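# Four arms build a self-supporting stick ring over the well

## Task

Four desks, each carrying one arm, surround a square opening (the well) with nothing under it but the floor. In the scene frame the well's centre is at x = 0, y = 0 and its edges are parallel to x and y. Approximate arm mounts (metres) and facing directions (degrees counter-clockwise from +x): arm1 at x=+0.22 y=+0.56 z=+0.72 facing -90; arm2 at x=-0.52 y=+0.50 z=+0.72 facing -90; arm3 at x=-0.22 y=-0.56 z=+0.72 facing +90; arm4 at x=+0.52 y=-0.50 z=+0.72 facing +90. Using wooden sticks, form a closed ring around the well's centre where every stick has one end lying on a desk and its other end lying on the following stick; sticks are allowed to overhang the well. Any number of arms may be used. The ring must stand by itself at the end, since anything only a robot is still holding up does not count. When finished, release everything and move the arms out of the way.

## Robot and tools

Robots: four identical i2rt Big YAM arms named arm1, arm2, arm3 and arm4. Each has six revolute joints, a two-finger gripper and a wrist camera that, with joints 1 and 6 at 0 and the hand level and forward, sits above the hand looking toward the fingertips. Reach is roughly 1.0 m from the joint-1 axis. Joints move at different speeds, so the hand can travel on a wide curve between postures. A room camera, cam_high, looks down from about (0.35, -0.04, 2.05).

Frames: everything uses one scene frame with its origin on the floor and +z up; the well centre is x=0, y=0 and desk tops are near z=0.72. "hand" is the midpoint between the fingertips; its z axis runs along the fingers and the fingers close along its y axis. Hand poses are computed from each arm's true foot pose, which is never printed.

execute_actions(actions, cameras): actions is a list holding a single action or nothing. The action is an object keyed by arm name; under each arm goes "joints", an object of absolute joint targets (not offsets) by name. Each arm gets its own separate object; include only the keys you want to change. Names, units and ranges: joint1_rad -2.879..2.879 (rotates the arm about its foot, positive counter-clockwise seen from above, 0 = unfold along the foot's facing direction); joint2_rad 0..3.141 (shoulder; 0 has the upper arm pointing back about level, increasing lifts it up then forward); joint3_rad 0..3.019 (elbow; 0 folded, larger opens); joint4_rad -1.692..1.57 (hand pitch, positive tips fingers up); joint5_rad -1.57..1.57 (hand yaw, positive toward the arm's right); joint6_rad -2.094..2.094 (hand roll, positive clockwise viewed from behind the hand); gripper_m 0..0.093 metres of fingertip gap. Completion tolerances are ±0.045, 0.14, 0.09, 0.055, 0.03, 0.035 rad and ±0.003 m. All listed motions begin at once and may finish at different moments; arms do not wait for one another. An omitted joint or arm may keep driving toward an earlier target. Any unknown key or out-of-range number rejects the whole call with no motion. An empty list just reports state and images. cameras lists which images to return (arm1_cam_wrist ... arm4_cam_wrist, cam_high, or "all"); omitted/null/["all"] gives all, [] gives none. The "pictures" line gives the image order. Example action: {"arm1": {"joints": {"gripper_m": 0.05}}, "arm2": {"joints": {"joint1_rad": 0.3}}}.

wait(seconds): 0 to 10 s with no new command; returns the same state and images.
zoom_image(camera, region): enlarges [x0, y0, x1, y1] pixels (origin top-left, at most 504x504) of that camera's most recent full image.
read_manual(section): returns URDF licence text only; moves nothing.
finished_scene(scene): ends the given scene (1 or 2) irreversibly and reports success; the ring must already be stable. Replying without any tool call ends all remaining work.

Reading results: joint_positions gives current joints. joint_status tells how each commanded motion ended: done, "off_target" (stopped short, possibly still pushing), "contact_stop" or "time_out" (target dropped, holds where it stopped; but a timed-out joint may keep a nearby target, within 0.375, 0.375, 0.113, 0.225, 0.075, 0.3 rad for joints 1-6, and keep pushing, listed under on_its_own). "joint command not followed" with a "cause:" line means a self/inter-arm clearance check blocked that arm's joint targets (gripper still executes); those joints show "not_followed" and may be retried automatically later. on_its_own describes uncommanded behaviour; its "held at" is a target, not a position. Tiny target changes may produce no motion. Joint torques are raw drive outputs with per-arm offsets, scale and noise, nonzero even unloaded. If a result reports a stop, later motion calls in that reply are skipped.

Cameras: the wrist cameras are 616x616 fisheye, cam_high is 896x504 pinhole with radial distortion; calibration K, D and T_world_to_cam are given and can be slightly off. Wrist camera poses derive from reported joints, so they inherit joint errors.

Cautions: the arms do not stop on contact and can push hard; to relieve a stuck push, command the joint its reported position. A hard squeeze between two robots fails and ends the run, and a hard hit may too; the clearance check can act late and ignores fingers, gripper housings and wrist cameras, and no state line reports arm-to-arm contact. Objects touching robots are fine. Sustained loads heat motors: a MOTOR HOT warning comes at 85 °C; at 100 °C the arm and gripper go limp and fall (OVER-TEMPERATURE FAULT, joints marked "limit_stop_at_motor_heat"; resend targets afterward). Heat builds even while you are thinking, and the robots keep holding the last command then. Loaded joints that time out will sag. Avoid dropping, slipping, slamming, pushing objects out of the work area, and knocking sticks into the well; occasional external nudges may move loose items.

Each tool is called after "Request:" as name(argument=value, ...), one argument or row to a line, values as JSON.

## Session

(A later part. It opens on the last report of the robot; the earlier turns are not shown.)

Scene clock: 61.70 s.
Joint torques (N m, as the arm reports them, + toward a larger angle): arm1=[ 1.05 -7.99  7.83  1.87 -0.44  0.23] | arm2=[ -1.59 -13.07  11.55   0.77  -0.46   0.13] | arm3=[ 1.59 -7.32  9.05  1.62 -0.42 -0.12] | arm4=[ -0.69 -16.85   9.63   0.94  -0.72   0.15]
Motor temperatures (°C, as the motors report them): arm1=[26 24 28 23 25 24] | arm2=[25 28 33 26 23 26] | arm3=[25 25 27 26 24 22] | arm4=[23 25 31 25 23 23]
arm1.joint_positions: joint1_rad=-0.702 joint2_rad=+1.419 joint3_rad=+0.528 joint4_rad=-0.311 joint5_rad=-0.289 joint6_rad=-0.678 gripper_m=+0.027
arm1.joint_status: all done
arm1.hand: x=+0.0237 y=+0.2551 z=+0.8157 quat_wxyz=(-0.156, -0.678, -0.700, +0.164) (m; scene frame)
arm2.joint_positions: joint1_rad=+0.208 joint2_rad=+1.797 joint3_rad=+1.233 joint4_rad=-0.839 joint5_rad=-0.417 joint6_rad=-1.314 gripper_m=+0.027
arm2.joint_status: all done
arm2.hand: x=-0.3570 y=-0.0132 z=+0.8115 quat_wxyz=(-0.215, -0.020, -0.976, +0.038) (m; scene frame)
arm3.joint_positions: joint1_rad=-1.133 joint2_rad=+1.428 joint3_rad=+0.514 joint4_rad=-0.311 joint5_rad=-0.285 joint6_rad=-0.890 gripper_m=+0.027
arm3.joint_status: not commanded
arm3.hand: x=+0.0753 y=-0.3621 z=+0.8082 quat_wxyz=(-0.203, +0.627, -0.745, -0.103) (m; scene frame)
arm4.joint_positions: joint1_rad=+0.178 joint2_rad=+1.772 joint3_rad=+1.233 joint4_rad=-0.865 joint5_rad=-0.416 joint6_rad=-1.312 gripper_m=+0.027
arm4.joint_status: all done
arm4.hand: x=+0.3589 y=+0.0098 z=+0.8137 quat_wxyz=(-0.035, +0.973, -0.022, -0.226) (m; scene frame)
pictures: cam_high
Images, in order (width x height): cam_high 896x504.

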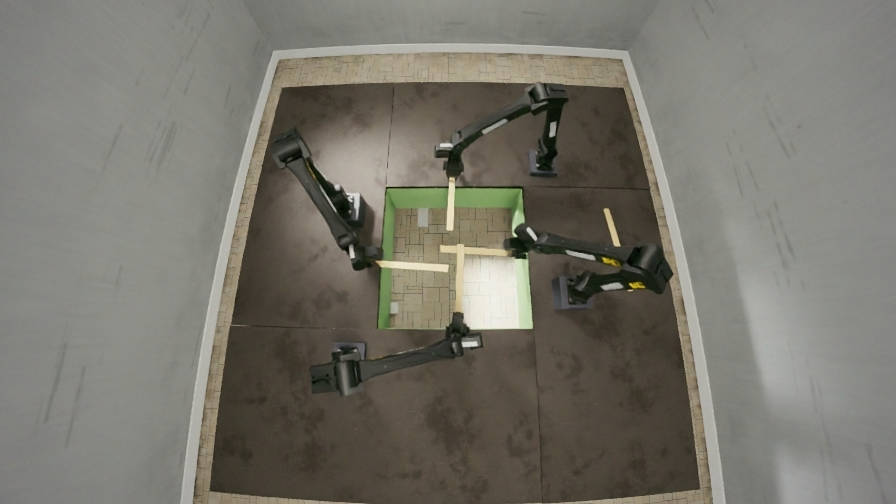

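Request:
execute_actions(
  actions=[
    {"arm2":{"joints":{"joint1_rad":-0.05,"joint6_rad":-1.6}},"arm4":{"joints":{"joint1_rad":-0.1,"joint6_rad":-1.6}}},
  ],
  cameras=[],
)

Request:
execute_actions(
  actions=[
    {"arm1":{"joints":{"joint4_rad":-0.1}}},
  ],
  cameras=[],
)

Request:
execute_actions(
  actions=[
    {"arm1":{"joints":{"joint6_rad":-1.05}},"arm3":{"joints":{"joint6_rad":-1.07,"joint1_rad":-0.72}}},
  ],
  cameras=[],
)

Request:
execute_actions(
  actions=[
    {"arm1":{"joints":{"joint4_rad":-0.345,"joint1_rad":-0.68}},"arm2":{"joints":{"joint1_rad":0.4}},"arm4":{"joints":{"joint1_rad":0.36}}},
  ],
  cameras=["cam_high"],
)

Request:
execute_actions(
  actions=[
    {"arm1":{"joints":{"joint6_rad":-0.64}},"arm3":{"joints":{"joint6_rad":-0.66}},"arm2":{"joints":{"joint6_rad":-1.17}},"arm4":{"joints":{"joint6_rad":-1.18}}},
  ],
  cameras=["cam_high"],
)

Request:
zoom_image(
  camera="cam_high",
  region=[350,150,560,360],
)

Scene clock: 71.13 s.
Joint torques (N m, as the arm reports them, + toward a larger angle): arm1=[ 1.38 -8.18  7.85  2.02 -0.4   0.18] | arm2=[ -1.1  -12.91  11.54   0.76  -0.5   -0.14] | arm3=[ 1.61 -7.38  9.03  1.62 -0.42 -0.12] | arm4=[  0.57 -16.81   9.69   0.9   -0.69  -0.06]
Motor temperatures (°C, as the motors report them): arm1=[26 24 28 23 25 24] | arm2=[25 28 34 26 23 26] | arm3=[25 25 28 26 25 22] | arm4=[23 26 32 25 23 23]
arm1.joint_positions: joint1_rad=-0.702 joint2_rad=+1.419 joint3_rad=+0.528 joint4_rad=-0.311 joint5_rad=-0.289 joint6_rad=-0.677 gripper_m=+0.027
arm1.joint_status: not commanded
arm1.hand: x=+0.0237 y=+0.2551 z=+0.8157 quat_wxyz=(-0.156, -0.678, -0.700, +0.164) (m; scene frame)
arm2.joint_positions: joint1_rad=-0.050 joint2_rad=+1.797 joint3_rad=+1.233 joint4_rad=-0.839 joint5_rad=-0.416 joint6_rad=-1.587 gripper_m=+0.027
arm2.joint_status: all done
arm2.hand: x=-0.4934 y=-0.0377 z=+0.8127 quat_wxyz=(-0.198, -0.013, -0.976, +0.094) (m; scene frame)
arm3.joint_positions: joint1_rad=-1.133 joint2_rad=+1.428 joint3_rad=+0.514 joint4_rad=-0.311 joint5_rad=-0.285 joint6_rad=-0.890 gripper_m=+0.027
arm3.joint_status: not commanded
arm3.hand: x=+0.0753 y=-0.3621 z=+0.8082 quat_wxyz=(-0.203, +0.627, -0.745, -0.103) (m; scene frame)
arm4.joint_positions: joint1_rad=-0.102 joint2_rad=+1.772 joint3_rad=+1.233 joint4_rad=-0.865 joint5_rad=-0.417 joint6_rad=-1.589 gripper_m=+0.027
arm4.joint_status: all done
arm4.hand: x=+0.5060 y=+0.0347 z=+0.8115 quat_wxyz=(-0.094, +0.973, -0.024, -0.208) (m; scene frame)
pictures: none
No camera images: the call's "cameras" was empty. Leave "cameras" out to get every camera's image.

Scene clock: 72.00 s.
Joint torques (N m, as the arm reports them, + toward a larger angle): arm1=[ 0.93 -8.46  8.04  2.8  -0.37  0.23] | arm2=[ -0.95 -12.96  11.52   0.76  -0.49  -0.13] | arm3=[ 1.64 -7.37  9.02  1.62 -0.42 -0.12] | arm4=[  0.12 -16.8    9.71   0.96  -0.69  -0.05]
Motor temperatures (°C, as the motors report them): arm1=[26 24 28 23 25 24] | arm2=[25 28 34 26 23 26] | arm3=[25 25 28 26 25 22] | arm4=[23 26 33 25 24 23]
arm1.joint_positions: joint1_rad=-0.702 joint2_rad=+1.419 joint3_rad=+0.528 joint4_rad=-0.126 joint5_rad=-0.289 joint6_rad=-0.677 gripper_m=+0.027
arm1.joint_status: all done
arm1.hand: x=-0.0017 y=+0.2247 z=+0.8350 quat_wxyz=(-0.161, -0.654, -0.695, +0.252) (m; scene frame)
arm2.joint_positions: joint1_rad=-0.050 joint2_rad=+1.797 joint3_rad=+1.233 joint4_rad=-0.839 joint5_rad=-0.416 joint6_rad=-1.588 gripper_m=+0.027
arm2.joint_status: not commanded
arm2.hand: x=-0.4934 y=-0.0377 z=+0.8127 quat_wxyz=(-0.198, -0.012, -0.976, +0.095) (m; scene frame)
arm3.joint_positions: joint1_rad=-1.133 joint2_rad=+1.428 joint3_rad=+0.514 joint4_rad=-0.311 joint5_rad=-0.285 joint6_rad=-0.890 gripper_m=+0.027
arm3.joint_status: not commanded
arm3.hand: x=+0.0753 y=-0.3621 z=+0.8082 quat_wxyz=(-0.203, +0.627, -0.745, -0.103) (m; scene frame)
arm4.joint_positions: joint1_rad=-0.102 joint2_rad=+1.772 joint3_rad=+1.233 joint4_rad=-0.865 joint5_rad=-0.417 joint6_rad=-1.589 gripper_m=+0.027
arm4.joint_status: not commanded
arm4.hand: x=+0.5060 y=+0.0347 z=+0.8115 quat_wxyz=(-0.094, +0.973, -0.024, -0.208) (m; scene frame)
pictures: none
No camera images: the call's "cameras" was empty. Leave "cameras" out to get every camera's image.

Scene clock: 73.40 s.
Joint torques (N m, as the arm reports them, + toward a larger angle): arm1=[ 1.15 -8.15  8.06  2.61 -0.41  0.15] | arm2=[ -0.99 -12.99  11.5    0.73  -0.49  -0.13] | arm3=[ 1.36 -7.34  9.04  1.62 -0.39 -0.13] | arm4=[  0.04 -16.73   9.7    0.9   -0.7   -0.05]
Motor temperatures (°C, as the motors report them): arm1=[26 24 28 23 25 24] | arm2=[25 28 34 26 23 26] | arm3=[25 25 29 26 25 22] | arm4=[23 26 33 25 24 23]
arm1.joint_positions: joint1_rad=-0.702 joint2_rad=+1.419 joint3_rad=+0.528 joint4_rad=-0.126 joint5_rad=-0.289 joint6_rad=-1.044 gripper_m=+0.027
arm1.joint_status: all done
arm1.hand: x=-0.0017 y=+0.2247 z=+0.8350 quat_wxyz=(-0.113, -0.516, -0.802, +0.278) (m; scene frame)
arm2.joint_positions: joint1_rad=-0.050 joint2_rad=+1.797 joint3_rad=+1.233 joint4_rad=-0.839 joint5_rad=-0.416 joint6_rad=-1.588 gripper_m=+0.027
arm2.joint_status: not commanded
arm2.hand: x=-0.4934 y=-0.0377 z=+0.8127 quat_wxyz=(-0.198, -0.012, -0.976, +0.095) (m; scene frame)
arm3.joint_positions: joint1_rad=-0.720 joint2_rad=+1.428 joint3_rad=+0.514 joint4_rad=-0.311 joint5_rad=-0.286 joint6_rad=-1.059 gripper_m=+0.027
arm3.joint_status: all done
arm3.hand: x=-0.0289 y=-0.2614 z=+0.8090 quat_wxyz=(-0.190, +0.815, -0.533, -0.125) (m; scene frame)
arm4.joint_positions: joint1_rad=-0.102 joint2_rad=+1.772 joint3_rad=+1.233 joint4_rad=-0.865 joint5_rad=-0.417 joint6_rad=-1.589 gripper_m=+0.027
arm4.joint_status: not commanded
arm4.hand: x=+0.5060 y=+0.0347 z=+0.8115 quat_wxyz=(-0.094, +0.973, -0.024, -0.208) (m; scene frame)
pictures: none
No camera images: the call's "cameras" was empty. Leave "cameras" out to get every camera's image.

Scene clock: 75.13 s.
Joint torques (N m, as the arm reports them, + toward a larger angle): arm1=[ 1.45 -7.93  7.32  0.59 -0.7   0.06] | arm2=[ -1.36 -12.88  11.56   0.55  -0.4   -0.14] | arm3=[ 1.9  -7.54  7.3   1.1  -0.52 -0.15] | arm4=[  0.28 -17.05   9.58   0.78  -0.51  -0.04]
Motor temperatures (°C, as the motors report them): arm1=[26 24 28 23 25 24] | arm2=[25 28 34 26 23 26] | arm3=[25 25 29 26 25 22] | arm4=[23 26 33 25 24 23]
arm1.joint_positions: joint1_rad=-0.690 joint2_rad=+1.420 joint3_rad=+0.533 joint4_rad=-0.332 joint5_rad=-0.283 joint6_rad=-1.040 gripper_m=+0.028
arm1.joint_status: all done
arm1.hand: x=+0.0279 y=+0.2548 z=+0.8153 quat_wxyz=(-0.123, -0.538, -0.814, +0.180) (m; scene frame)
arm2.joint_positions: joint1_rad=+0.397 joint2_rad=+1.797 joint3_rad=+1.233 joint4_rad=-0.837 joint5_rad=-0.419 joint6_rad=-1.588 gripper_m=+0.027
arm2.joint_status: all done
arm2.hand: x=-0.2629 y=+0.0258 z=+0.8111 quat_wxyz=(-0.214, +0.204, -0.954, +0.048) (m; scene frame)
arm3.joint_positions: joint1_rad=-0.728 joint2_rad=+1.428 joint3_rad=+0.539 joint4_rad=-0.297 joint5_rad=-0.282 joint6_rad=-1.058 gripper_m=+0.027
arm3.joint_status: not commanded
arm3.hand: x=-0.0154 y=-0.2512 z=+0.8184 quat_wxyz=(-0.210, +0.811, -0.533, -0.120) (m; scene frame)
arm4.joint_positions: joint1_rad=+0.358 joint2_rad=+1.772 joint3_rad=+1.235 joint4_rad=-0.861 joint5_rad=-0.421 joint6_rad=-1.591 gripper_m=+0.027
arm4.joint_status: all done
arm4.hand: x=+0.2691 y=-0.0265 z=+0.8157 quat_wxyz=(-0.049, +0.952, +0.201, -0.226) (m; scene frame)
pictures: cam_high
Images, in order (width x height): cam_high 896x504.

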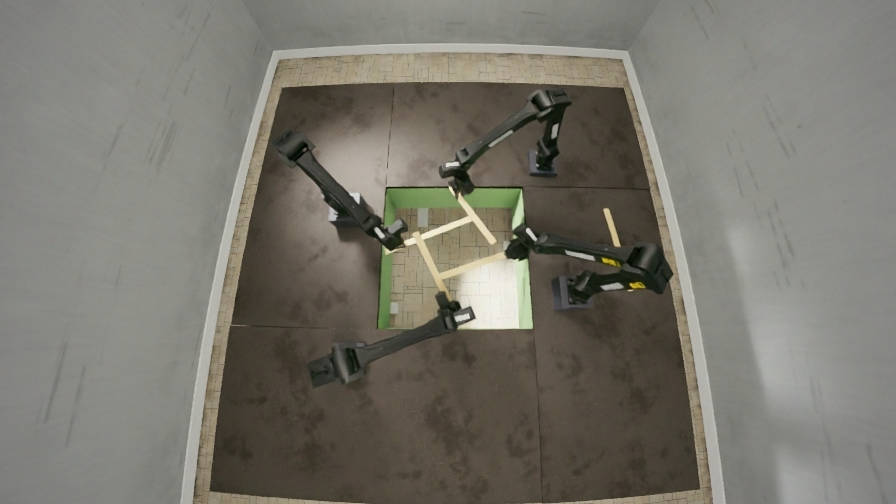

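Scene clock: 76.57 s.
Joint torques (N m, as the arm reports them, + toward a larger angle): arm1=[ 1.44 -7.97  7.26  0.64 -0.53  0.23] | arm2=[ -0.84 -12.72  11.57   0.66  -0.37   0.12] | arm3=[ 1.98 -7.6   7.29  1.1  -0.45  0.14] | arm4=[  0.11 -16.81   9.67   0.81  -0.53   0.14]
Motor temperatures (°C, as the motors report them): arm1=[26 24 28 23 25 24] | arm2=[25 28 34 26 23 26] | arm3=[25 25 28 26 25 22] | arm4=[23 26 33 25 24 23]
arm1.joint_positions: joint1_rad=-0.690 joint2_rad=+1.420 joint3_rad=+0.533 joint4_rad=-0.332 joint5_rad=-0.286 joint6_rad=-0.648 gripper_m=+0.028
arm1.joint_status: all done
arm1.hand: x=+0.0284 y=+0.2545 z=+0.8154 quat_wxyz=(-0.157, -0.686, -0.694, +0.153) (m; scene frame)
arm2.joint_positions: joint1_rad=+0.397 joint2_rad=+1.797 joint3_rad=+1.233 joint4_rad=-0.837 joint5_rad=-0.419 joint6_rad=-1.184 gripper_m=+0.027
arm2.joint_status: all done
arm2.hand: x=-0.2629 y=+0.0258 z=+0.8111 quat_wxyz=(-0.219, +0.009, -0.976, +0.004) (m; scene frame)
arm3.joint_positions: joint1_rad=-0.728 joint2_rad=+1.428 joint3_rad=+0.539 joint4_rad=-0.297 joint5_rad=-0.283 joint6_rad=-0.673 gripper_m=+0.027
arm3.joint_status: all done
arm3.hand: x=-0.0157 y=-0.2511 z=+0.8184 quat_wxyz=(-0.183, +0.694, -0.678, -0.159) (m; scene frame)
arm4.joint_positions: joint1_rad=+0.358 joint2_rad=+1.772 joint3_rad=+1.235 joint4_rad=-0.861 joint5_rad=-0.421 joint6_rad=-1.192 gripper_m=+0.027
arm4.joint_status: all done
arm4.hand: x=+0.2691 y=-0.0264 z=+0.8157 quat_wxyz=(-0.003, +0.973, +0.008, -0.232) (m; scene frame)
pictures: cam_high
Images, in order (width x height): cam_high 896x504.

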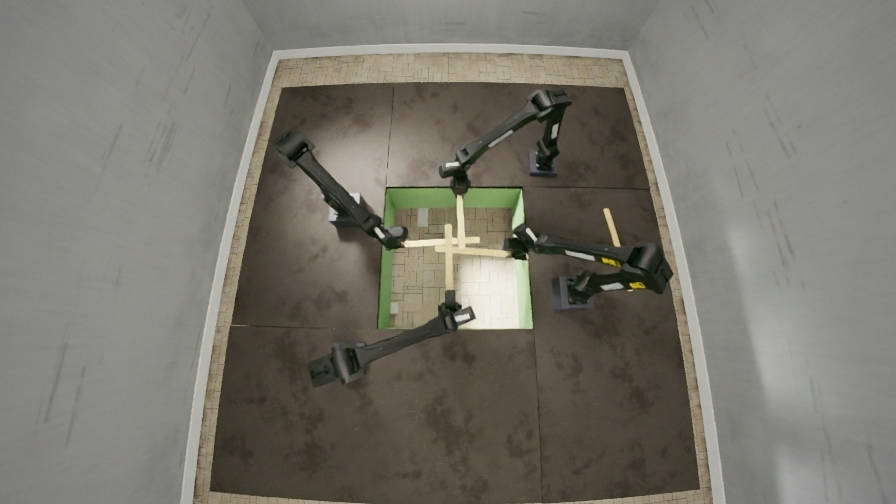

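Region (350, 150, 560, 360) of cam_high's 896x504 image, scaled by 2.400, with more detail than that image has.

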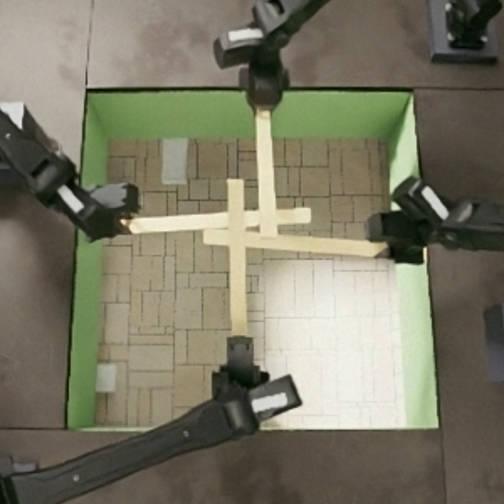

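Request:
execute_actions(
  actions=[
    {"arm1":{"joints":{"joint6_rad":-1.3}},"arm3":{"joints":{"joint6_rad":-1.3}},"arm2":{"joints":{"joint6_rad":-1.8}},"arm4":{"joints":{"joint6_rad":-1.8}}},
  ],
)

Scene clock: 80.70 s.
Joint torques (N m, as the arm reports them, + toward a larger angle): arm1=[ 1.82 -8.14  7.38  0.39 -0.74 -0.06] | arm2=[ -0.8  -13.04  11.45   0.64  -0.37  -0.1 ] | arm3=[ 1.95 -7.47  7.25  1.08 -0.46 -0.18] | arm4=[  0.17 -16.87   9.59   0.79  -0.53  -0.07]
Motor temperatures (°C, as the motors report them): arm1=[26 24 28 23 25 24] | arm2=[25 29 34 26 23 26] | arm3=[25 25 28 26 25 22] | arm4=[23 27 33 25 24 23]
arm1.joint_positions: joint1_rad=-0.690 joint2_rad=+1.420 joint3_rad=+0.533 joint4_rad=-0.332 joint5_rad=-0.283 joint6_rad=-1.282 gripper_m=+0.028
arm1.joint_status: all done
arm1.hand: x=+0.0279 y=+0.2548 z=+0.8153 quat_wxyz=(-0.100, -0.436, -0.873, +0.194) (m; scene frame)
arm2.joint_positions: joint1_rad=+0.397 joint2_rad=+1.797 joint3_rad=+1.233 joint4_rad=-0.837 joint5_rad=-0.419 joint6_rad=-1.787 gripper_m=+0.027
arm2.joint_status: all done
arm2.hand: x=-0.2629 y=+0.0258 z=+0.8111 quat_wxyz=(-0.208, +0.298, -0.929, +0.069) (m; scene frame)
arm3.joint_positions: joint1_rad=-0.728 joint2_rad=+1.428 joint3_rad=+0.539 joint4_rad=-0.297 joint5_rad=-0.283 joint6_rad=-1.283 gripper_m=+0.027
arm3.joint_status: all done
arm3.hand: x=-0.0157 y=-0.2511 z=+0.8184 quat_wxyz=(-0.222, +0.866, -0.439, -0.096) (m; scene frame)
arm4.joint_positions: joint1_rad=+0.358 joint2_rad=+1.772 joint3_rad=+1.235 joint4_rad=-0.861 joint5_rad=-0.421 joint6_rad=-1.789 gripper_m=+0.027
arm4.joint_status: all done
arm4.hand: x=+0.2691 y=-0.0264 z=+0.8157 quat_wxyz=(-0.071, +0.927, +0.294, -0.220) (m; scene frame)
pictures: arm1_cam_wrist, arm2_cam_wrist, arm3_cam_wrist, arm4_cam_wrist, cam_high
camera_calibration (this result's frames):
arm1_cam_wrist: T_world_to_cam=[[-0.803587, -0.549096, 0.229656, -0.0217966], [-0.49664, 0.83126, 0.249713, -0.395258], [-0.32802, 0.0866094, -0.940692, 0.876689], [0, 0, 0, 1]] pos_world=[0.0737551, 0.240664, 0.928401]
arm2_cam_wrist: T_world_to_cam=[[0.519968, -0.814841, 0.256256, -0.0535555], [-0.849981, -0.463846, 0.249759, -0.411196], [-0.084651, -0.347679, -0.933784, 0.869106], [0, 0, 0, 1]] pos_world=[-0.24809, 0.0677996, 0.927982]
arm3_cam_wrist: T_world_to_cam=[[0.803648, 0.513232, 0.301236, -0.106137], [0.465823, -0.857532, 0.218284, -0.377388], [0.37035, -0.0351011, -0.928229, 0.879362], [0, 0, 0, 1]] pos_world=[-0.064579, -0.238283, 0.930599]
arm4_cam_wrist: T_world_to_cam=[[-0.518665, 0.816066, 0.254997, -0.0422254], [0.852648, 0.471708, 0.224683, -0.400848], [0.0630722, 0.333958, -0.940476, 0.882692], [0, 0, 0, 1]] pos_world=[0.264208, -0.0712398, 0.930981]
Images, in order (width x height): arm1_cam_wrist 616x616, arm2_cam_wrist 616x616, arm3_cam_wrist 616x616, arm4_cam_wrist 616x616, cam_high 896x504.

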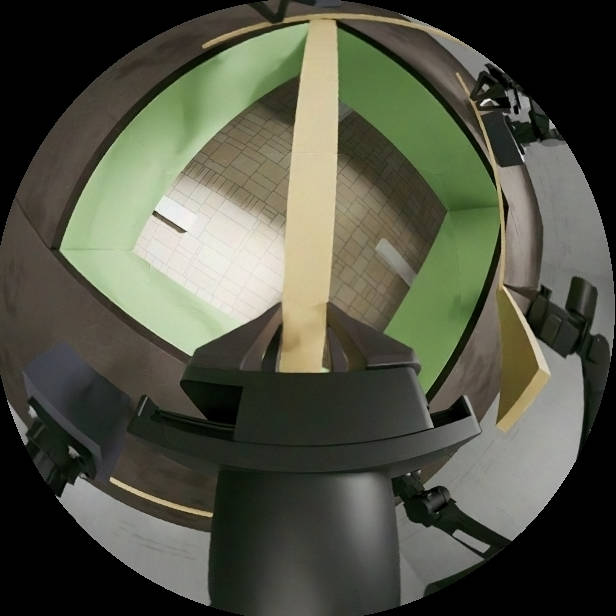

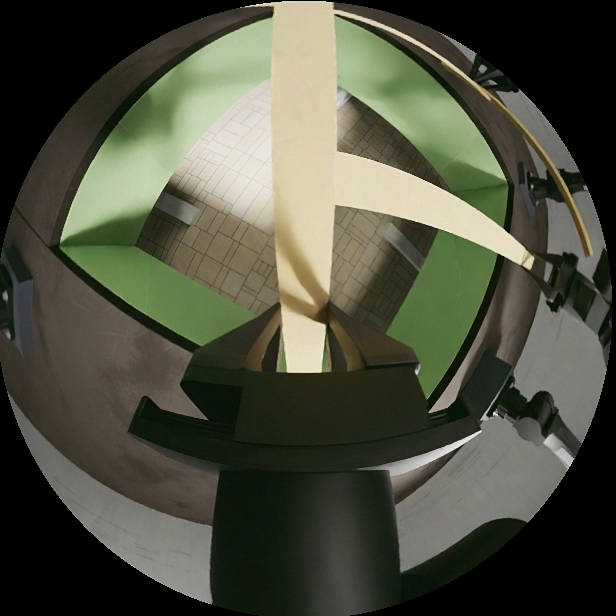

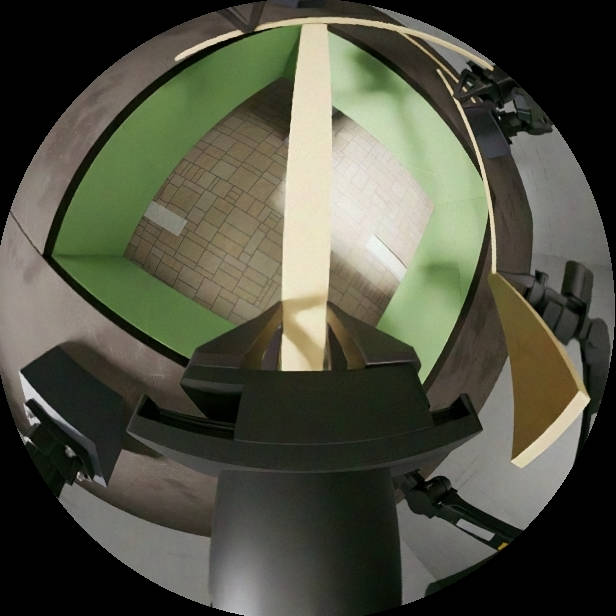

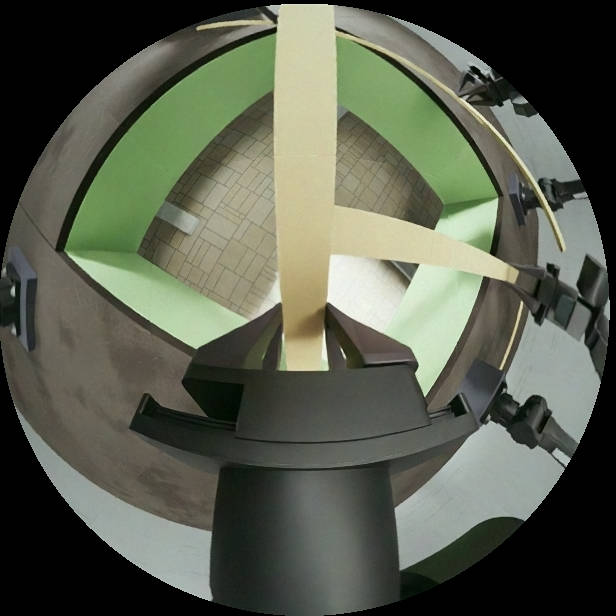

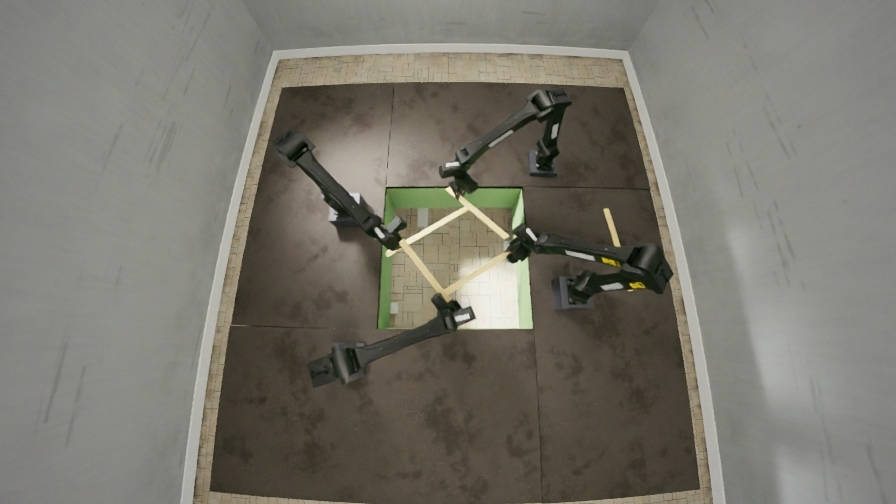

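Request:
execute_actions(
  actions=[
    {"arm1":{"joints":{"joint1_rad":-0.85}},"arm3":{"joints":{"joint1_rad":-0.88}},"arm2":{"joints":{"joint6_rad":-1.65}},"arm4":{"joints":{"joint6_rad":-1.65}}},
  ],
  cameras=[],
)

Request:
execute_actions(
  actions=[
    {"arm1":{"joints":{"joint2_rad":1.27}},"arm3":{"joints":{"joint2_rad":1.27}}},
  ],
  cameras=[],
)

Request:
execute_actions(
  actions=[
    {"arm1":{"joints":{"joint1_rad":-0.68,"joint6_rad":-1.1}},"arm3":{"joints":{"joint1_rad":-0.7,"joint6_rad":-1.1}}},
  ],
  cameras=["cam_high"],
)

Request:
zoom_image(
  camera="cam_high",
  region=[350,150,560,360],
)

Scene clock: 85.57 s.
Joint torques (N m, as the arm reports them, + toward a larger angle): arm1=[ 0.47 -7.56  7.4   0.51 -0.48  0.09] | arm2=[ -0.83 -13.18  11.47   0.65  -0.37   0.18] | arm3=[ 1.75 -7.61  7.18  1.07 -0.37 -0.11] | arm4=[  0.06 -16.82   9.6    0.75  -0.53   0.17]
Motor temperatures (°C, as the motors report them): arm1=[26 24 28 23 25 24] | arm2=[25 29 35 26 23 26] | arm3=[25 25 28 26 25 22] | arm4=[23 27 34 25 24 23]
arm1.joint_positions: joint1_rad=-0.851 joint2_rad=+1.420 joint3_rad=+0.533 joint4_rad=-0.332 joint5_rad=-0.288 joint6_rad=-1.294 gripper_m=+0.028
arm1.joint_status: all done
arm1.hand: x=-0.0181 y=+0.2885 z=+0.8158 quat_wxyz=(-0.085, -0.499, -0.838, +0.203) (m; scene frame)
arm2.joint_positions: joint1_rad=+0.397 joint2_rad=+1.797 joint3_rad=+1.233 joint4_rad=-0.837 joint5_rad=-0.419 joint6_rad=-1.665 gripper_m=+0.027
arm2.joint_status: all done
arm2.hand: x=-0.2629 y=+0.0258 z=+0.8111 quat_wxyz=(-0.212, +0.241, -0.945, +0.056) (m; scene frame)
arm3.joint_positions: joint1_rad=-0.885 joint2_rad=+1.428 joint3_rad=+0.539 joint4_rad=-0.297 joint5_rad=-0.287 joint6_rad=-1.289 gripper_m=+0.027
arm3.joint_status: all done
arm3.hand: x=+0.0299 y=-0.2861 z=+0.8184 quat_wxyz=(-0.229, +0.830, -0.502, -0.081) (m; scene frame)
arm4.joint_positions: joint1_rad=+0.358 joint2_rad=+1.772 joint3_rad=+1.235 joint4_rad=-0.861 joint5_rad=-0.420 joint6_rad=-1.663 gripper_m=+0.027
arm4.joint_status: all done
arm4.hand: x=+0.2692 y=-0.0264 z=+0.8157 quat_wxyz=(-0.057, +0.944, +0.235, -0.224) (m; scene frame)
pictures: none
No camera images: the call's "cameras" was empty. Leave "cameras" out to get every camera's image.

Scene clock: 86.50 s.
Joint torques (N m, as the arm reports them, + toward a larger angle): arm1=[ 0.97 -7.56  8.45  0.83 -0.46  0.09] | arm2=[ -0.83 -13.03  11.47   0.63  -0.37   0.16] | arm3=[ 1.76 -6.01  8.56  1.32 -0.35 -0.08] | arm4=[  0.03 -16.77   9.59   0.81  -0.53   0.16]
Motor temperatures (°C, as the motors report them): arm1=[26 24 29 23 25 24] | arm2=[25 29 35 26 23 26] | arm3=[25 25 28 26 25 22] | arm4=[23 27 34 25 24 23]
arm1.joint_positions: joint1_rad=-0.851 joint2_rad=+1.268 joint3_rad=+0.533 joint4_rad=-0.332 joint5_rad=-0.288 joint6_rad=-1.295 gripper_m=+0.028
arm1.joint_status: all done
arm1.hand: x=-0.0306 y=+0.2771 z=+0.8677 quat_wxyz=(-0.062, -0.481, -0.831, +0.272) (m; scene frame)
arm2.joint_positions: joint1_rad=+0.397 joint2_rad=+1.797 joint3_rad=+1.233 joint4_rad=-0.837 joint5_rad=-0.419 joint6_rad=-1.665 gripper_m=+0.027
arm2.joint_status: not commanded
arm2.hand: x=-0.2629 y=+0.0258 z=+0.8111 quat_wxyz=(-0.212, +0.241, -0.945, +0.056) (m; scene frame)
arm3.joint_positions: joint1_rad=-0.885 joint2_rad=+1.264 joint3_rad=+0.539 joint4_rad=-0.297 joint5_rad=-0.287 joint6_rad=-1.291 gripper_m=+0.027
arm3.joint_status: all done
arm3.hand: x=+0.0426 y=-0.2759 z=+0.8763 quat_wxyz=(-0.304, +0.820, -0.482, -0.055) (m; scene frame)
arm4.joint_positions: joint1_rad=+0.358 joint2_rad=+1.772 joint3_rad=+1.235 joint4_rad=-0.861 joint5_rad=-0.420 joint6_rad=-1.663 gripper_m=+0.027
arm4.joint_status: not commanded
arm4.hand: x=+0.2692 y=-0.0264 z=+0.8157 quat_wxyz=(-0.057, +0.944, +0.235, -0.224) (m; scene frame)
pictures: none
No camera images: the call's "cameras" was empty. Leave "cameras" out to get every camera's image.

Scene clock: 87.67 s.
Joint torques (N m, as the arm reports them, + toward a larger angle): arm1=[ 0.81 -7.07  8.66  0.78 -0.41  0.2 ] | arm2=[ -0.78 -12.99  11.47   0.64  -0.37   0.16] | arm3=[ 1.05 -5.81  8.59  1.33 -0.33  0.2 ] | arm4=[ -0.05 -16.81   9.65   0.79  -0.54   0.18]
Motor temperatures (°C, as the motors report them): arm1=[26 24 29 23 25 24] | arm2=[25 29 35 26 23 26] | arm3=[25 25 28 26 25 22] | arm4=[23 27 34 25 24 23]
arm1.joint_positions: joint1_rad=-0.680 joint2_rad=+1.268 joint3_rad=+0.533 joint4_rad=-0.332 joint5_rad=-0.288 joint6_rad=-1.109 gripper_m=+0.028
arm1.joint_status: all done
arm1.hand: x=+0.0213 y=+0.2390 z=+0.8675 quat_wxyz=(-0.110, -0.487, -0.828, +0.257) (m; scene frame)
arm2.joint_positions: joint1_rad=+0.397 joint2_rad=+1.797 joint3_rad=+1.233 joint4_rad=-0.837 joint5_rad=-0.419 joint6_rad=-1.665 gripper_m=+0.027
arm2.joint_status: not commanded
arm2.hand: x=-0.2629 y=+0.0258 z=+0.8111 quat_wxyz=(-0.212, +0.241, -0.945, +0.056) (m; scene frame)
arm3.joint_positions: joint1_rad=-0.696 joint2_rad=+1.264 joint3_rad=+0.539 joint4_rad=-0.297 joint5_rad=-0.287 joint6_rad=-1.115 gripper_m=+0.027
arm3.joint_status: all done
arm3.hand: x=-0.0159 y=-0.2319 z=+0.8765 quat_wxyz=(-0.289, +0.824, -0.476, -0.108) (m; scene frame)
arm4.joint_positions: joint1_rad=+0.358 joint2_rad=+1.772 joint3_rad=+1.235 joint4_rad=-0.861 joint5_rad=-0.420 joint6_rad=-1.663 gripper_m=+0.027
arm4.joint_status: not commanded
arm4.hand: x=+0.2692 y=-0.0264 z=+0.8157 quat_wxyz=(-0.057, +0.944, +0.235, -0.224) (m; scene frame)
pictures: cam_high
Images, in order (width x height): cam_high 896x504.

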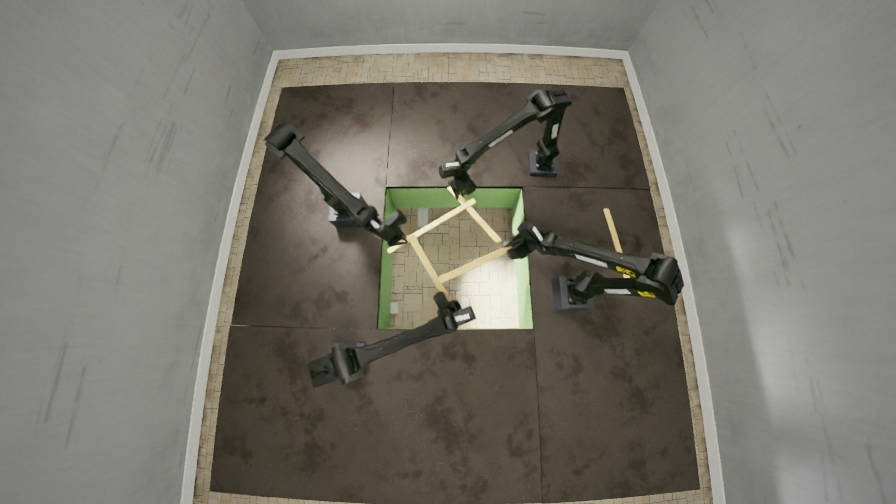

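Region (350, 150, 560, 360) of cam_high's 896x504 image, scaled by 2.400, with more detail than that image has.

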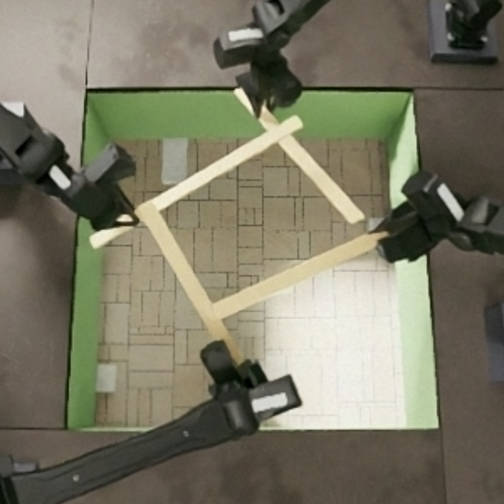

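Close while lowering.

Request:
execute_actions(
  actions=[
    {"arm1":{"joints":{"joint6_rad":-0.85,"joint2_rad":1.35}},"arm3":{"joints":{"joint6_rad":-0.87,"joint2_rad":1.36}},"arm2":{"joints":{"joint6_rad":-1.4}},"arm4":{"joints":{"joint6_rad":-1.4}}},
  ],
  cameras=[],
)

Request:
execute_actions(
  actions=[
    {"arm1":{"joints":{"joint6_rad":-0.65,"joint2_rad":1.43}},"arm3":{"joints":{"joint6_rad":-0.67,"joint2_rad":1.44}},"arm2":{"joints":{"joint6_rad":-1.19}},"arm4":{"joints":{"joint6_rad":-1.2}}},
  ],
  cameras=["cam_high"],
)

Request:
zoom_image(
  camera="cam_high",
  region=[390,180,520,310],
)

Scene clock: 91.63 s.
Joint torques (N m, as the arm reports them, + toward a larger angle): arm1=[ 0.74 -7.36  7.99  0.5  -0.47  0.21] | arm2=[ -0.82 -13.02  11.5    0.66  -0.37   0.18] | arm3=[ 1.1  -7.46  7.74  1.19 -0.33  0.17] | arm4=[  0.13 -16.77   9.65   0.77  -0.53   0.16]
Motor temperatures (°C, as the motors report them): arm1=[26 24 29 23 25 24] | arm2=[25 29 35 26 23 26] | arm3=[25 25 29 26 25 22] | arm4=[23 27 34 25 24 23]
arm1.joint_positions: joint1_rad=-0.680 joint2_rad=+1.346 joint3_rad=+0.533 joint4_rad=-0.332 joint5_rad=-0.288 joint6_rad=-0.858 gripper_m=+0.028
arm1.joint_status: all done
arm1.hand: x=+0.0261 y=+0.2451 z=+0.8405 quat_wxyz=(-0.142, -0.597, -0.763, +0.203) (m; scene frame)
arm2.joint_positions: joint1_rad=+0.397 joint2_rad=+1.797 joint3_rad=+1.233 joint4_rad=-0.837 joint5_rad=-0.419 joint6_rad=-1.415 gripper_m=+0.027
arm2.joint_status: all done
arm2.hand: x=-0.2629 y=+0.0258 z=+0.8111 quat_wxyz=(-0.217, +0.121, -0.968, +0.029) (m; scene frame)
arm3.joint_positions: joint1_rad=-0.696 joint2_rad=+1.367 joint3_rad=+0.539 joint4_rad=-0.297 joint5_rad=-0.287 joint6_rad=-0.884 gripper_m=+0.027
arm3.joint_status: all done
arm3.hand: x=-0.0217 y=-0.2389 z=+0.8398 quat_wxyz=(-0.225, +0.769, -0.581, -0.142) (m; scene frame)
arm4.joint_positions: joint1_rad=+0.358 joint2_rad=+1.772 joint3_rad=+1.235 joint4_rad=-0.861 joint5_rad=-0.420 joint6_rad=-1.413 gripper_m=+0.027
arm4.joint_status: all done
arm4.hand: x=+0.2692 y=-0.0264 z=+0.8157 quat_wxyz=(-0.029, +0.966, +0.115, -0.230) (m; scene frame)
pictures: none
No camera images: the call's "cameras" was empty. Leave "cameras" out to get every camera's image.

Scene clock: 92.80 s.
Joint torques (N m, as the arm reports them, + toward a larger angle): arm1=[ 0.47 -7.88  7.49  0.53 -0.28  0.33] | arm2=[ -0.75 -13.18  11.5    0.72  -0.45   0.28] | arm3=[ 1.12 -7.73  7.17  1.08 -0.26  0.32] | arm4=[ -0.01 -16.85   9.63   0.81  -0.68   0.26]
Motor temperatures (°C, as the motors report them): arm1=[26 24 29 23 25 24] | arm2=[25 29 35 26 23 26] | arm3=[25 25 29 26 25 22] | arm4=[23 27 34 25 24 23]
arm1.joint_positions: joint1_rad=-0.680 joint2_rad=+1.422 joint3_rad=+0.533 joint4_rad=-0.332 joint5_rad=-0.292 joint6_rad=-0.672 gripper_m=+0.028
arm1.joint_status: all done
arm1.hand: x=+0.0325 y=+0.2522 z=+0.8150 quat_wxyz=(-0.159, -0.673, -0.706, +0.152) (m; scene frame)
arm2.joint_positions: joint1_rad=+0.397 joint2_rad=+1.797 joint3_rad=+1.233 joint4_rad=-0.837 joint5_rad=-0.417 joint6_rad=-1.217 gripper_m=+0.027
arm2.joint_status: all done
arm2.hand: x=-0.2631 y=+0.0257 z=+0.8110 quat_wxyz=(-0.219, +0.025, -0.975, +0.008) (m; scene frame)
arm3.joint_positions: joint1_rad=-0.696 joint2_rad=+1.443 joint3_rad=+0.539 joint4_rad=-0.297 joint5_rad=-0.289 joint6_rad=-0.697 gripper_m=+0.027
arm3.joint_status: all done
arm3.hand: x=-0.0277 y=-0.2458 z=+0.8136 quat_wxyz=(-0.175, +0.713, -0.659, -0.161) (m; scene frame)
arm4.joint_positions: joint1_rad=+0.358 joint2_rad=+1.772 joint3_rad=+1.235 joint4_rad=-0.861 joint5_rad=-0.417 joint6_rad=-1.226 gripper_m=+0.027
arm4.joint_status: all done
arm4.hand: x=+0.2697 y=-0.0262 z=+0.8154 quat_wxyz=(-0.008, +0.973, +0.024, -0.230) (m; scene frame)
pictures: cam_high
Images, in order (width x height): cam_high 896x504.

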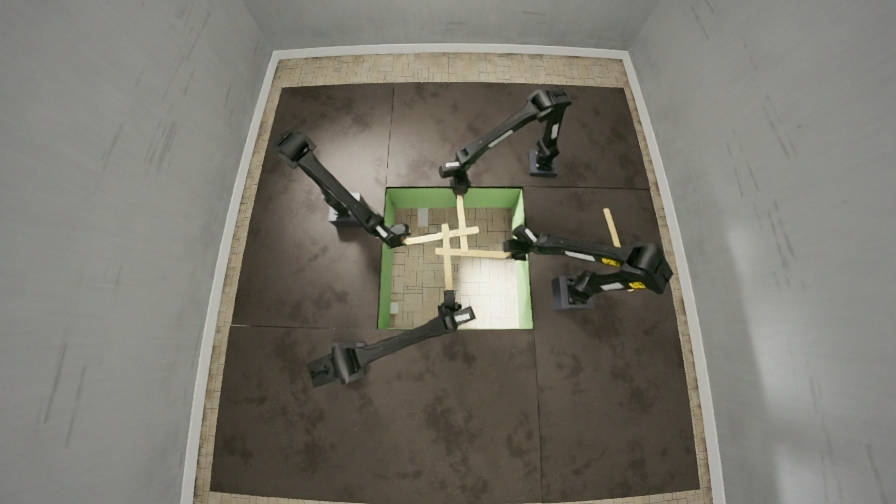

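Region (390, 180, 520, 310) of cam_high's 896x504 image, scaled by 3.877, with more detail than that image has.

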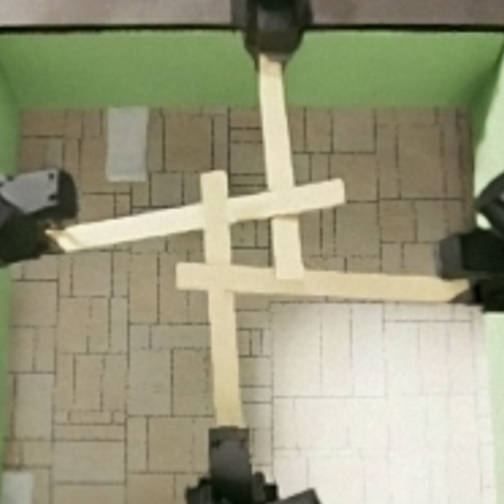

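Request:
execute_actions(
  actions=[
    {"arm1":{"joints":{"joint1_rad":-0.657,"joint2_rad":1.55,"joint3_rad":0.55,"joint4_rad":-0.42,"joint5_rad":-0.12,"joint6_rad":-0.62}},"arm3":{"joints":{"joint1_rad":-0.72,"joint2_rad":1.499,"joint3_rad":0.51,"joint4_rad":-0.425,"joint5_rad":-0.12,"joint6_rad":-0.67}},"arm4":{"joints":{"joint1_rad":0.385,"joint2_rad":1.826,"joint3_rad":1.225,"joint4_rad":-0.895,"joint5_rad":-0.185,"joint6_rad":-1.16}},"arm2":{"joints":{"joint1_rad":0.415,"joint2_rad":1.84,"joint3_rad":1.22,"joint4_rad":-0.865,"joint5_rad":-0.185,"joint6_rad":-1.16}}},
  ],
  cameras=["cam_high"],
)

Request:
zoom_image(
  camera="cam_high",
  region=[350,150,560,360],
)

Scene clock: 98.80 s.
Joint torques (N m, as the arm reports them, + toward a larger angle): arm1=[ 1.16 -8.06  7.17 -0.04  0.35  0.39] | arm2=[ -1.13 -13.74   8.64   0.01   0.06   0.13] | arm3=[ 0.66 -7.14  5.94  0.45  0.3   0.28] | arm4=[ -0.13 -17.11   6.86   0.09  -0.21   0.21]
Motor temperatures (°C, as the motors report them): arm1=[26 24 29 23 25 24] | arm2=[25 29 35 26 23 26] | arm3=[25 25 28 26 25 22] | arm4=[23 27 34 25 24 23]
arm1.joint_positions: joint1_rad=-0.659 joint2_rad=+1.542 joint3_rad=+0.533 joint4_rad=-0.400 joint5_rad=-0.131 joint6_rad=-0.646 gripper_m=+0.028
arm1.joint_status: all done
arm1.hand: x=+0.0380 y=+0.2921 z=+0.7674 quat_wxyz=(-0.073, -0.704, -0.703, +0.068) (m; scene frame)
arm2.joint_positions: joint1_rad=+0.417 joint2_rad=+1.857 joint3_rad=+1.209 joint4_rad=-0.857 joint5_rad=-0.189 joint6_rad=-1.176 gripper_m=+0.027
arm2.joint_status: all done
arm2.hand: x=-0.2966 y=+0.0356 z=+0.7607 quat_wxyz=(-0.096, -0.001, -0.995, -0.002) (m; scene frame)
arm3.joint_positions: joint1_rad=-0.708 joint2_rad=+1.497 joint3_rad=+0.513 joint4_rad=-0.415 joint5_rad=-0.135 joint6_rad=-0.694 gripper_m=+0.027
arm3.joint_status: all done
arm3.hand: x=-0.0345 y=-0.3017 z=+0.7749 quat_wxyz=(-0.086, +0.709, -0.695, -0.077) (m; scene frame)
arm4.joint_positions: joint1_rad=+0.386 joint2_rad=+1.828 joint3_rad=+1.219 joint4_rad=-0.887 joint5_rad=-0.189 joint6_rad=-1.179 gripper_m=+0.027
arm4.joint_status: all done
arm4.hand: x=+0.2964 y=-0.0346 z=+0.7696 quat_wxyz=(+0.001, +0.994, +0.001, -0.109) (m; scene frame)
pictures: cam_high
Images, in order (width x height): cam_high 896x504.

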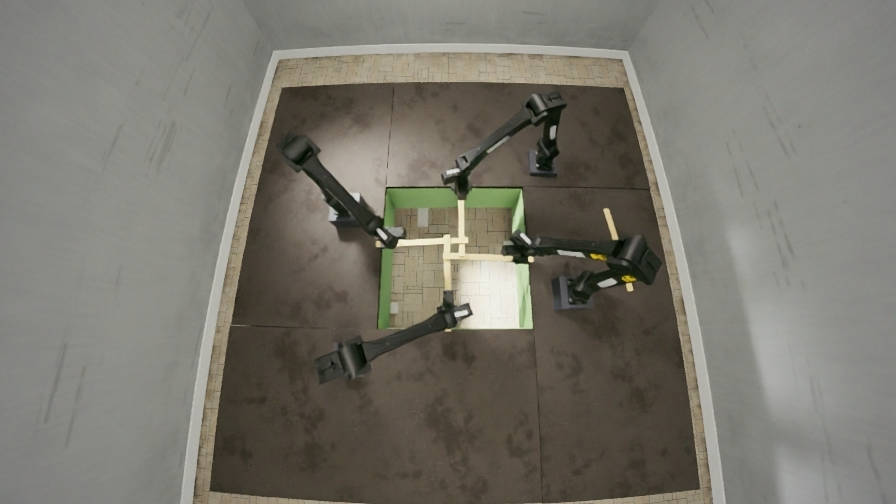

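Region (350, 150, 560, 360) of cam_high's 896x504 image, scaled by 2.400, with more detail than that image has.

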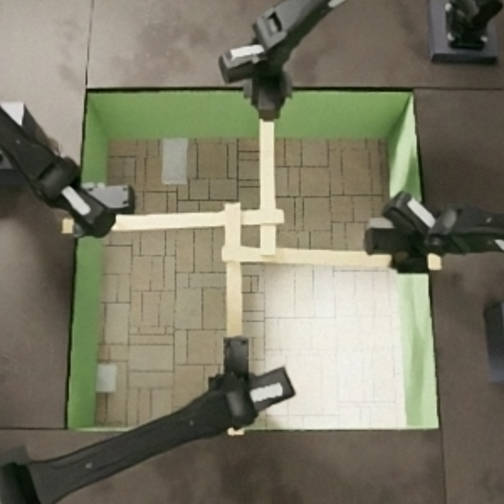

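Request:
execute_actions(
  actions=[
    {"arm1":{"joints":{"joint2_rad":1.63,"joint4_rad":-0.3}},"arm3":{"joints":{"joint1_rad":-0.735,"joint2_rad":1.61,"joint4_rad":-0.31}},"arm4":{"joints":{"joint1_rad":0.368,"joint2_rad":1.878,"joint4_rad":-0.835}},"arm2":{"joints":{"joint2_rad":1.875,"joint4_rad":-0.82}}},
  ],
  cameras=["cam_high"],
)

Request:
zoom_image(
  camera="cam_high",
  region=[350,150,560,360],
)

Scene clock: 102.70 s.
Joint torques (N m, as the arm reports them, + toward a larger angle): arm1=[ 1.07 -8.59  6.52  1.86  0.18  0.43] | arm2=[ -1.09 -12.44   8.57   0.96  -0.34   0.14] | arm3=[ 0.1  -8.32  4.97  1.36  0.26  0.35] | arm4=[ -1.55 -17.06   6.59   1.29  -0.4    0.25]
Motor temperatures (°C, as the motors report them): arm1=[26 24 29 23 25 24] | arm2=[25 29 35 26 23 26] | arm3=[25 25 28 26 25 22] | arm4=[23 28 34 25 24 23]
arm1.joint_positions: joint1_rad=-0.659 joint2_rad=+1.621 joint3_rad=+0.533 joint4_rad=-0.325 joint5_rad=-0.128 joint6_rad=-0.650 gripper_m=+0.028
arm1.joint_status: all done
arm1.hand: x=+0.0361 y=+0.2903 z=+0.7465 quat_wxyz=(-0.071, -0.702, -0.705, +0.066) (m; scene frame)
arm2.joint_positions: joint1_rad=+0.417 joint2_rad=+1.871 joint3_rad=+1.209 joint4_rad=-0.839 joint5_rad=-0.180 joint6_rad=-1.176 gripper_m=+0.027
arm2.joint_status: all done
arm2.hand: x=-0.2970 y=+0.0326 z=+0.7534 quat_wxyz=(-0.093, -0.001, -0.996, +0.001) (m; scene frame)
arm3.joint_positions: joint1_rad=-0.715 joint2_rad=+1.612 joint3_rad=+0.513 joint4_rad=-0.322 joint5_rad=-0.133 joint6_rad=-0.700 gripper_m=+0.027
arm3.joint_status: all done
arm3.hand: x=-0.0322 y=-0.3023 z=+0.7447 quat_wxyz=(-0.076, +0.709, -0.697, -0.075) (m; scene frame)
arm4.joint_positions: joint1_rad=+0.384 joint2_rad=+1.871 joint3_rad=+1.219 joint4_rad=-0.857 joint5_rad=-0.184 joint6_rad=-1.183 gripper_m=+0.027
arm4.joint_status: all done
arm4.hand: x=+0.2969 y=-0.0319 z=+0.7486 quat_wxyz=(+0.006, +0.995, +0.001, -0.104) (m; scene frame)
pictures: cam_high
Images, in order (width x height): cam_high 896x504.

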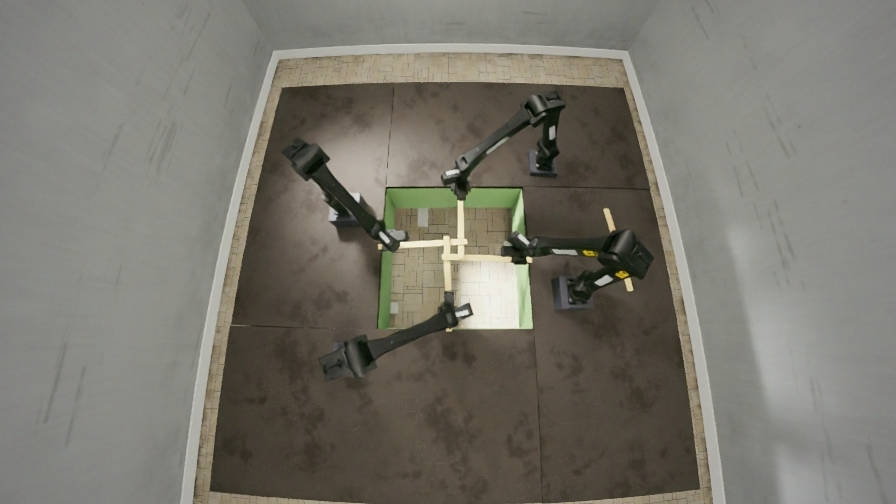

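Region (350, 150, 560, 360) of cam_high's 896x504 image, scaled by 2.400, with more detail than that image has.

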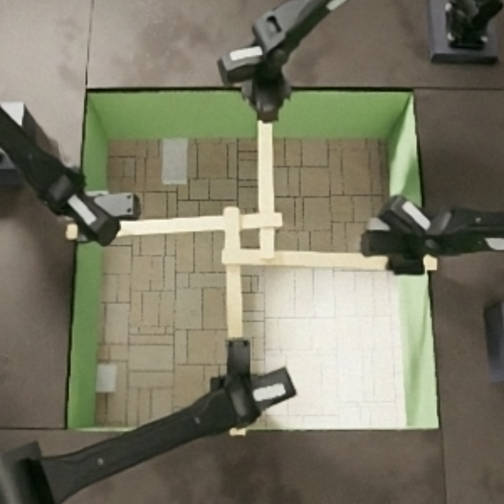

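Request:
execute_actions(
  actions=[
    {"arm4":{"joints":{"joint1_rad":0.35}}},
  ],
  cameras=[],
)

Request:
execute_actions(
  actions=[
    {"arm1":{"joints":{"gripper_m":0.07}},"arm4":{"joints":{"gripper_m":0.07}},"arm2":{"joints":{"gripper_m":0.07}},"arm3":{"joints":{"gripper_m":0.07}}},
  ],
  cameras=[],
)

Request:
execute_actions(
  actions=[
    {"arm1":{"joints":{"joint2_rad":1.2,"joint4_rad":-0.7}},"arm3":{"joints":{"joint2_rad":1.2,"joint4_rad":-0.7}},"arm4":{"joints":{"joint2_rad":1.5,"joint4_rad":-1.2}},"arm2":{"joints":{"joint2_rad":1.5,"joint4_rad":-1.2}}},
  ],
  cameras=["cam_high"],
)

Request:
finished_scene(
  scene=1,
)

Scene clock: 107.90 s.
Joint torques (N m, as the arm reports them, + toward a larger angle): arm1=[ 0.72 -8.66  6.48  1.89  0.18  0.43] | arm2=[ -1.2  -12.3    8.57   0.91  -0.29   0.15] | arm3=[ 0.16 -8.3   4.98  1.33  0.26  0.35] | arm4=[ -2.61 -17.06   6.63   1.22  -0.27   0.27]
Motor temperatures (°C, as the motors report them): arm1=[26 24 29 23 25 24] | arm2=[25 29 34 26 23 26] | arm3=[25 25 28 26 25 22] | arm4=[23 28 33 25 23 23]
arm1.joint_positions: joint1_rad=-0.659 joint2_rad=+1.621 joint3_rad=+0.533 joint4_rad=-0.325 joint5_rad=-0.128 joint6_rad=-0.652 gripper_m=+0.028
arm1.joint_status: not commanded
arm1.hand: x=+0.0361 y=+0.2903 z=+0.7465 quat_wxyz=(-0.071, -0.702, -0.706, +0.067) (m; scene frame)
arm2.joint_positions: joint1_rad=+0.417 joint2_rad=+1.871 joint3_rad=+1.209 joint4_rad=-0.837 joint5_rad=-0.181 joint6_rad=-1.176 gripper_m=+0.027
arm2.joint_status: not commanded
arm2.hand: x=-0.2967 y=+0.0324 z=+0.7535 quat_wxyz=(-0.093, -0.001, -0.996, +0.001) (m; scene frame)
arm3.joint_positions: joint1_rad=-0.715 joint2_rad=+1.612 joint3_rad=+0.513 joint4_rad=-0.322 joint5_rad=-0.133 joint6_rad=-0.700 gripper_m=+0.027
arm3.joint_status: not commanded
arm3.hand: x=-0.0319 y=-0.3024 z=+0.7447 quat_wxyz=(-0.076, +0.709, -0.697, -0.075) (m; scene frame)
arm4.joint_positions: joint1_rad=+0.381 joint2_rad=+1.871 joint3_rad=+1.219 joint4_rad=-0.855 joint5_rad=-0.187 joint6_rad=-1.187 gripper_m=+0.027
arm4.joint_status: all done
arm4.hand: x=+0.2979 y=-0.0310 z=+0.7487 quat_wxyz=(+0.006, +0.994, +0.002, -0.106) (m; scene frame)
pictures: none
No camera images: the call's "cameras" was empty. Leave "cameras" out to get every camera's image.

Scene clock: 108.63 s.
Joint torques (N m, as the arm reports them, + toward a larger angle): arm1=[ 1.19 -8.67  6.57  1.92 -0.13  0.18] | arm2=[ -1.36 -12.39   8.58   0.79  -0.24   0.12] | arm3=[ 0.84 -8.32  4.97  1.28 -0.01  0.12] | arm4=[ -0.75 -17.03   6.66   0.94  -0.27   0.15]
Motor temperatures (°C, as the motors report them): arm1=[26 24 29 23 25 24] | arm2=[25 29 34 26 23 26] | arm3=[25 25 28 26 25 22] | arm4=[23 28 33 25 23 23]
arm1.joint_positions: joint1_rad=-0.659 joint2_rad=+1.621 joint3_rad=+0.533 joint4_rad=-0.320 joint5_rad=-0.122 joint6_rad=-0.628 gripper_m=+0.070
arm1.joint_status: all done
arm1.hand: x=+0.0345 y=+0.2899 z=+0.7466 quat_wxyz=(-0.069, -0.710, -0.697, +0.069) (m; scene frame)
arm2.joint_positions: joint1_rad=+0.417 joint2_rad=+1.871 joint3_rad=+1.209 joint4_rad=-0.834 joint5_rad=-0.182 joint6_rad=-1.174 gripper_m=+0.070
arm2.joint_status: all done
arm2.hand: x=-0.2962 y=+0.0318 z=+0.7536 quat_wxyz=(-0.094, -0.001, -0.996, +0.003) (m; scene frame)
arm3.joint_positions: joint1_rad=-0.727 joint2_rad=+1.612 joint3_rad=+0.513 joint4_rad=-0.321 joint5_rad=-0.124 joint6_rad=-0.683 gripper_m=+0.070
arm3.joint_status: all done
arm3.hand: x=-0.0277 y=-0.3053 z=+0.7445 quat_wxyz=(-0.077, +0.699, -0.708, -0.071) (m; scene frame)
arm4.joint_positions: joint1_rad=+0.354 joint2_rad=+1.871 joint3_rad=+1.219 joint4_rad=-0.848 joint5_rad=-0.187 joint6_rad=-1.172 gripper_m=+0.070
arm4.joint_status: all done
arm4.hand: x=+0.3099 y=-0.0236 z=+0.7487 quat_wxyz=(+0.002, +0.994, -0.019, -0.107) (m; scene frame)
pictures: none
No camera images: the call's "cameras" was empty. Leave "cameras" out to get every camera's image.

Scene clock: 109.93 s.
Joint torques (N m, as the arm reports them, + toward a larger angle): arm1=[ 0.83 -6.96  9.54 -0.02 -0.11  0.19] | arm2=[-1.21 -9.03 10.21 -0.04 -0.2   0.12] | arm3=[ 0.82 -4.63  8.06  0.58 -0.02  0.14] | arm4=[ -0.55 -12.51   8.     0.09  -0.29   0.13]
Motor temperatures (°C, as the motors report them): arm1=[26 24 29 23 25 24] | arm2=[25 29 34 26 23 26] | arm3=[25 25 28 26 25 22] | arm4=[23 28 33 25 23 23]
arm1.joint_positions: joint1_rad=-0.659 joint2_rad=+1.202 joint3_rad=+0.533 joint4_rad=-0.682 joint5_rad=-0.122 joint6_rad=-0.627 gripper_m=+0.070
arm1.joint_status: all done
arm1.hand: x=+0.0491 y=+0.3082 z=+0.8536 quat_wxyz=(-0.073, -0.707, -0.696, +0.096) (m; scene frame)
arm2.joint_positions: joint1_rad=+0.417 joint2_rad=+1.500 joint3_rad=+1.209 joint4_rad=-1.189 joint5_rad=-0.183 joint6_rad=-1.173 gripper_m=+0.070
arm2.joint_status: all done
arm2.hand: x=-0.3202 y=+0.0952 z=+0.9200 quat_wxyz=(-0.098, -0.001, -0.995, +0.010) (m; scene frame)
arm3.joint_positions: joint1_rad=-0.727 joint2_rad=+1.196 joint3_rad=+0.513 joint4_rad=-0.692 joint5_rad=-0.124 joint6_rad=-0.682 gripper_m=+0.070
arm3.joint_status: all done
arm3.hand: x=-0.0448 y=-0.3260 z=+0.8471 quat_wxyz=(-0.099, +0.698, -0.706, -0.073) (m; scene frame)
arm4.joint_positions: joint1_rad=+0.354 joint2_rad=+1.487 joint3_rad=+1.218 joint4_rad=-1.190 joint5_rad=-0.187 joint6_rad=-1.171 gripper_m=+0.070
arm4.joint_status: all done
arm4.hand: x=+0.3356 y=-0.0859 z=+0.9208 quat_wxyz=(-0.017, +0.993, -0.017, -0.115) (m; scene frame)
pictures: cam_high
Images, in order (width x height): cam_high 896x504.

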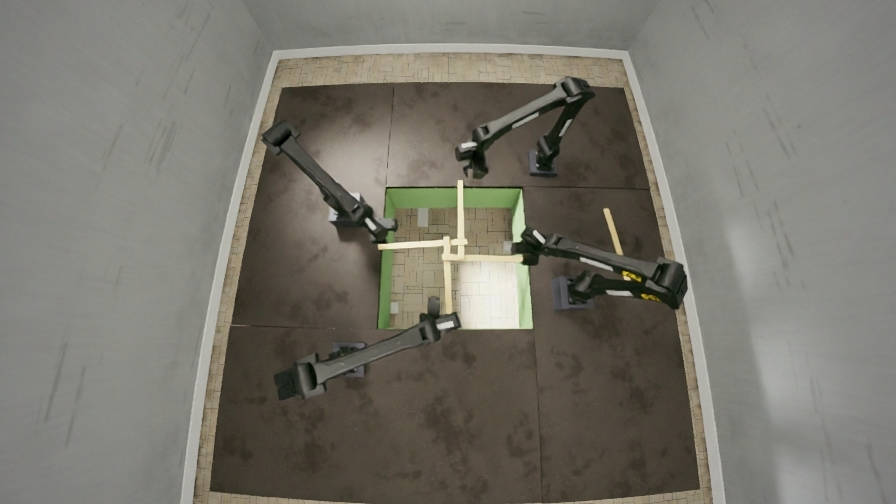

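The scene is finished: the task was done.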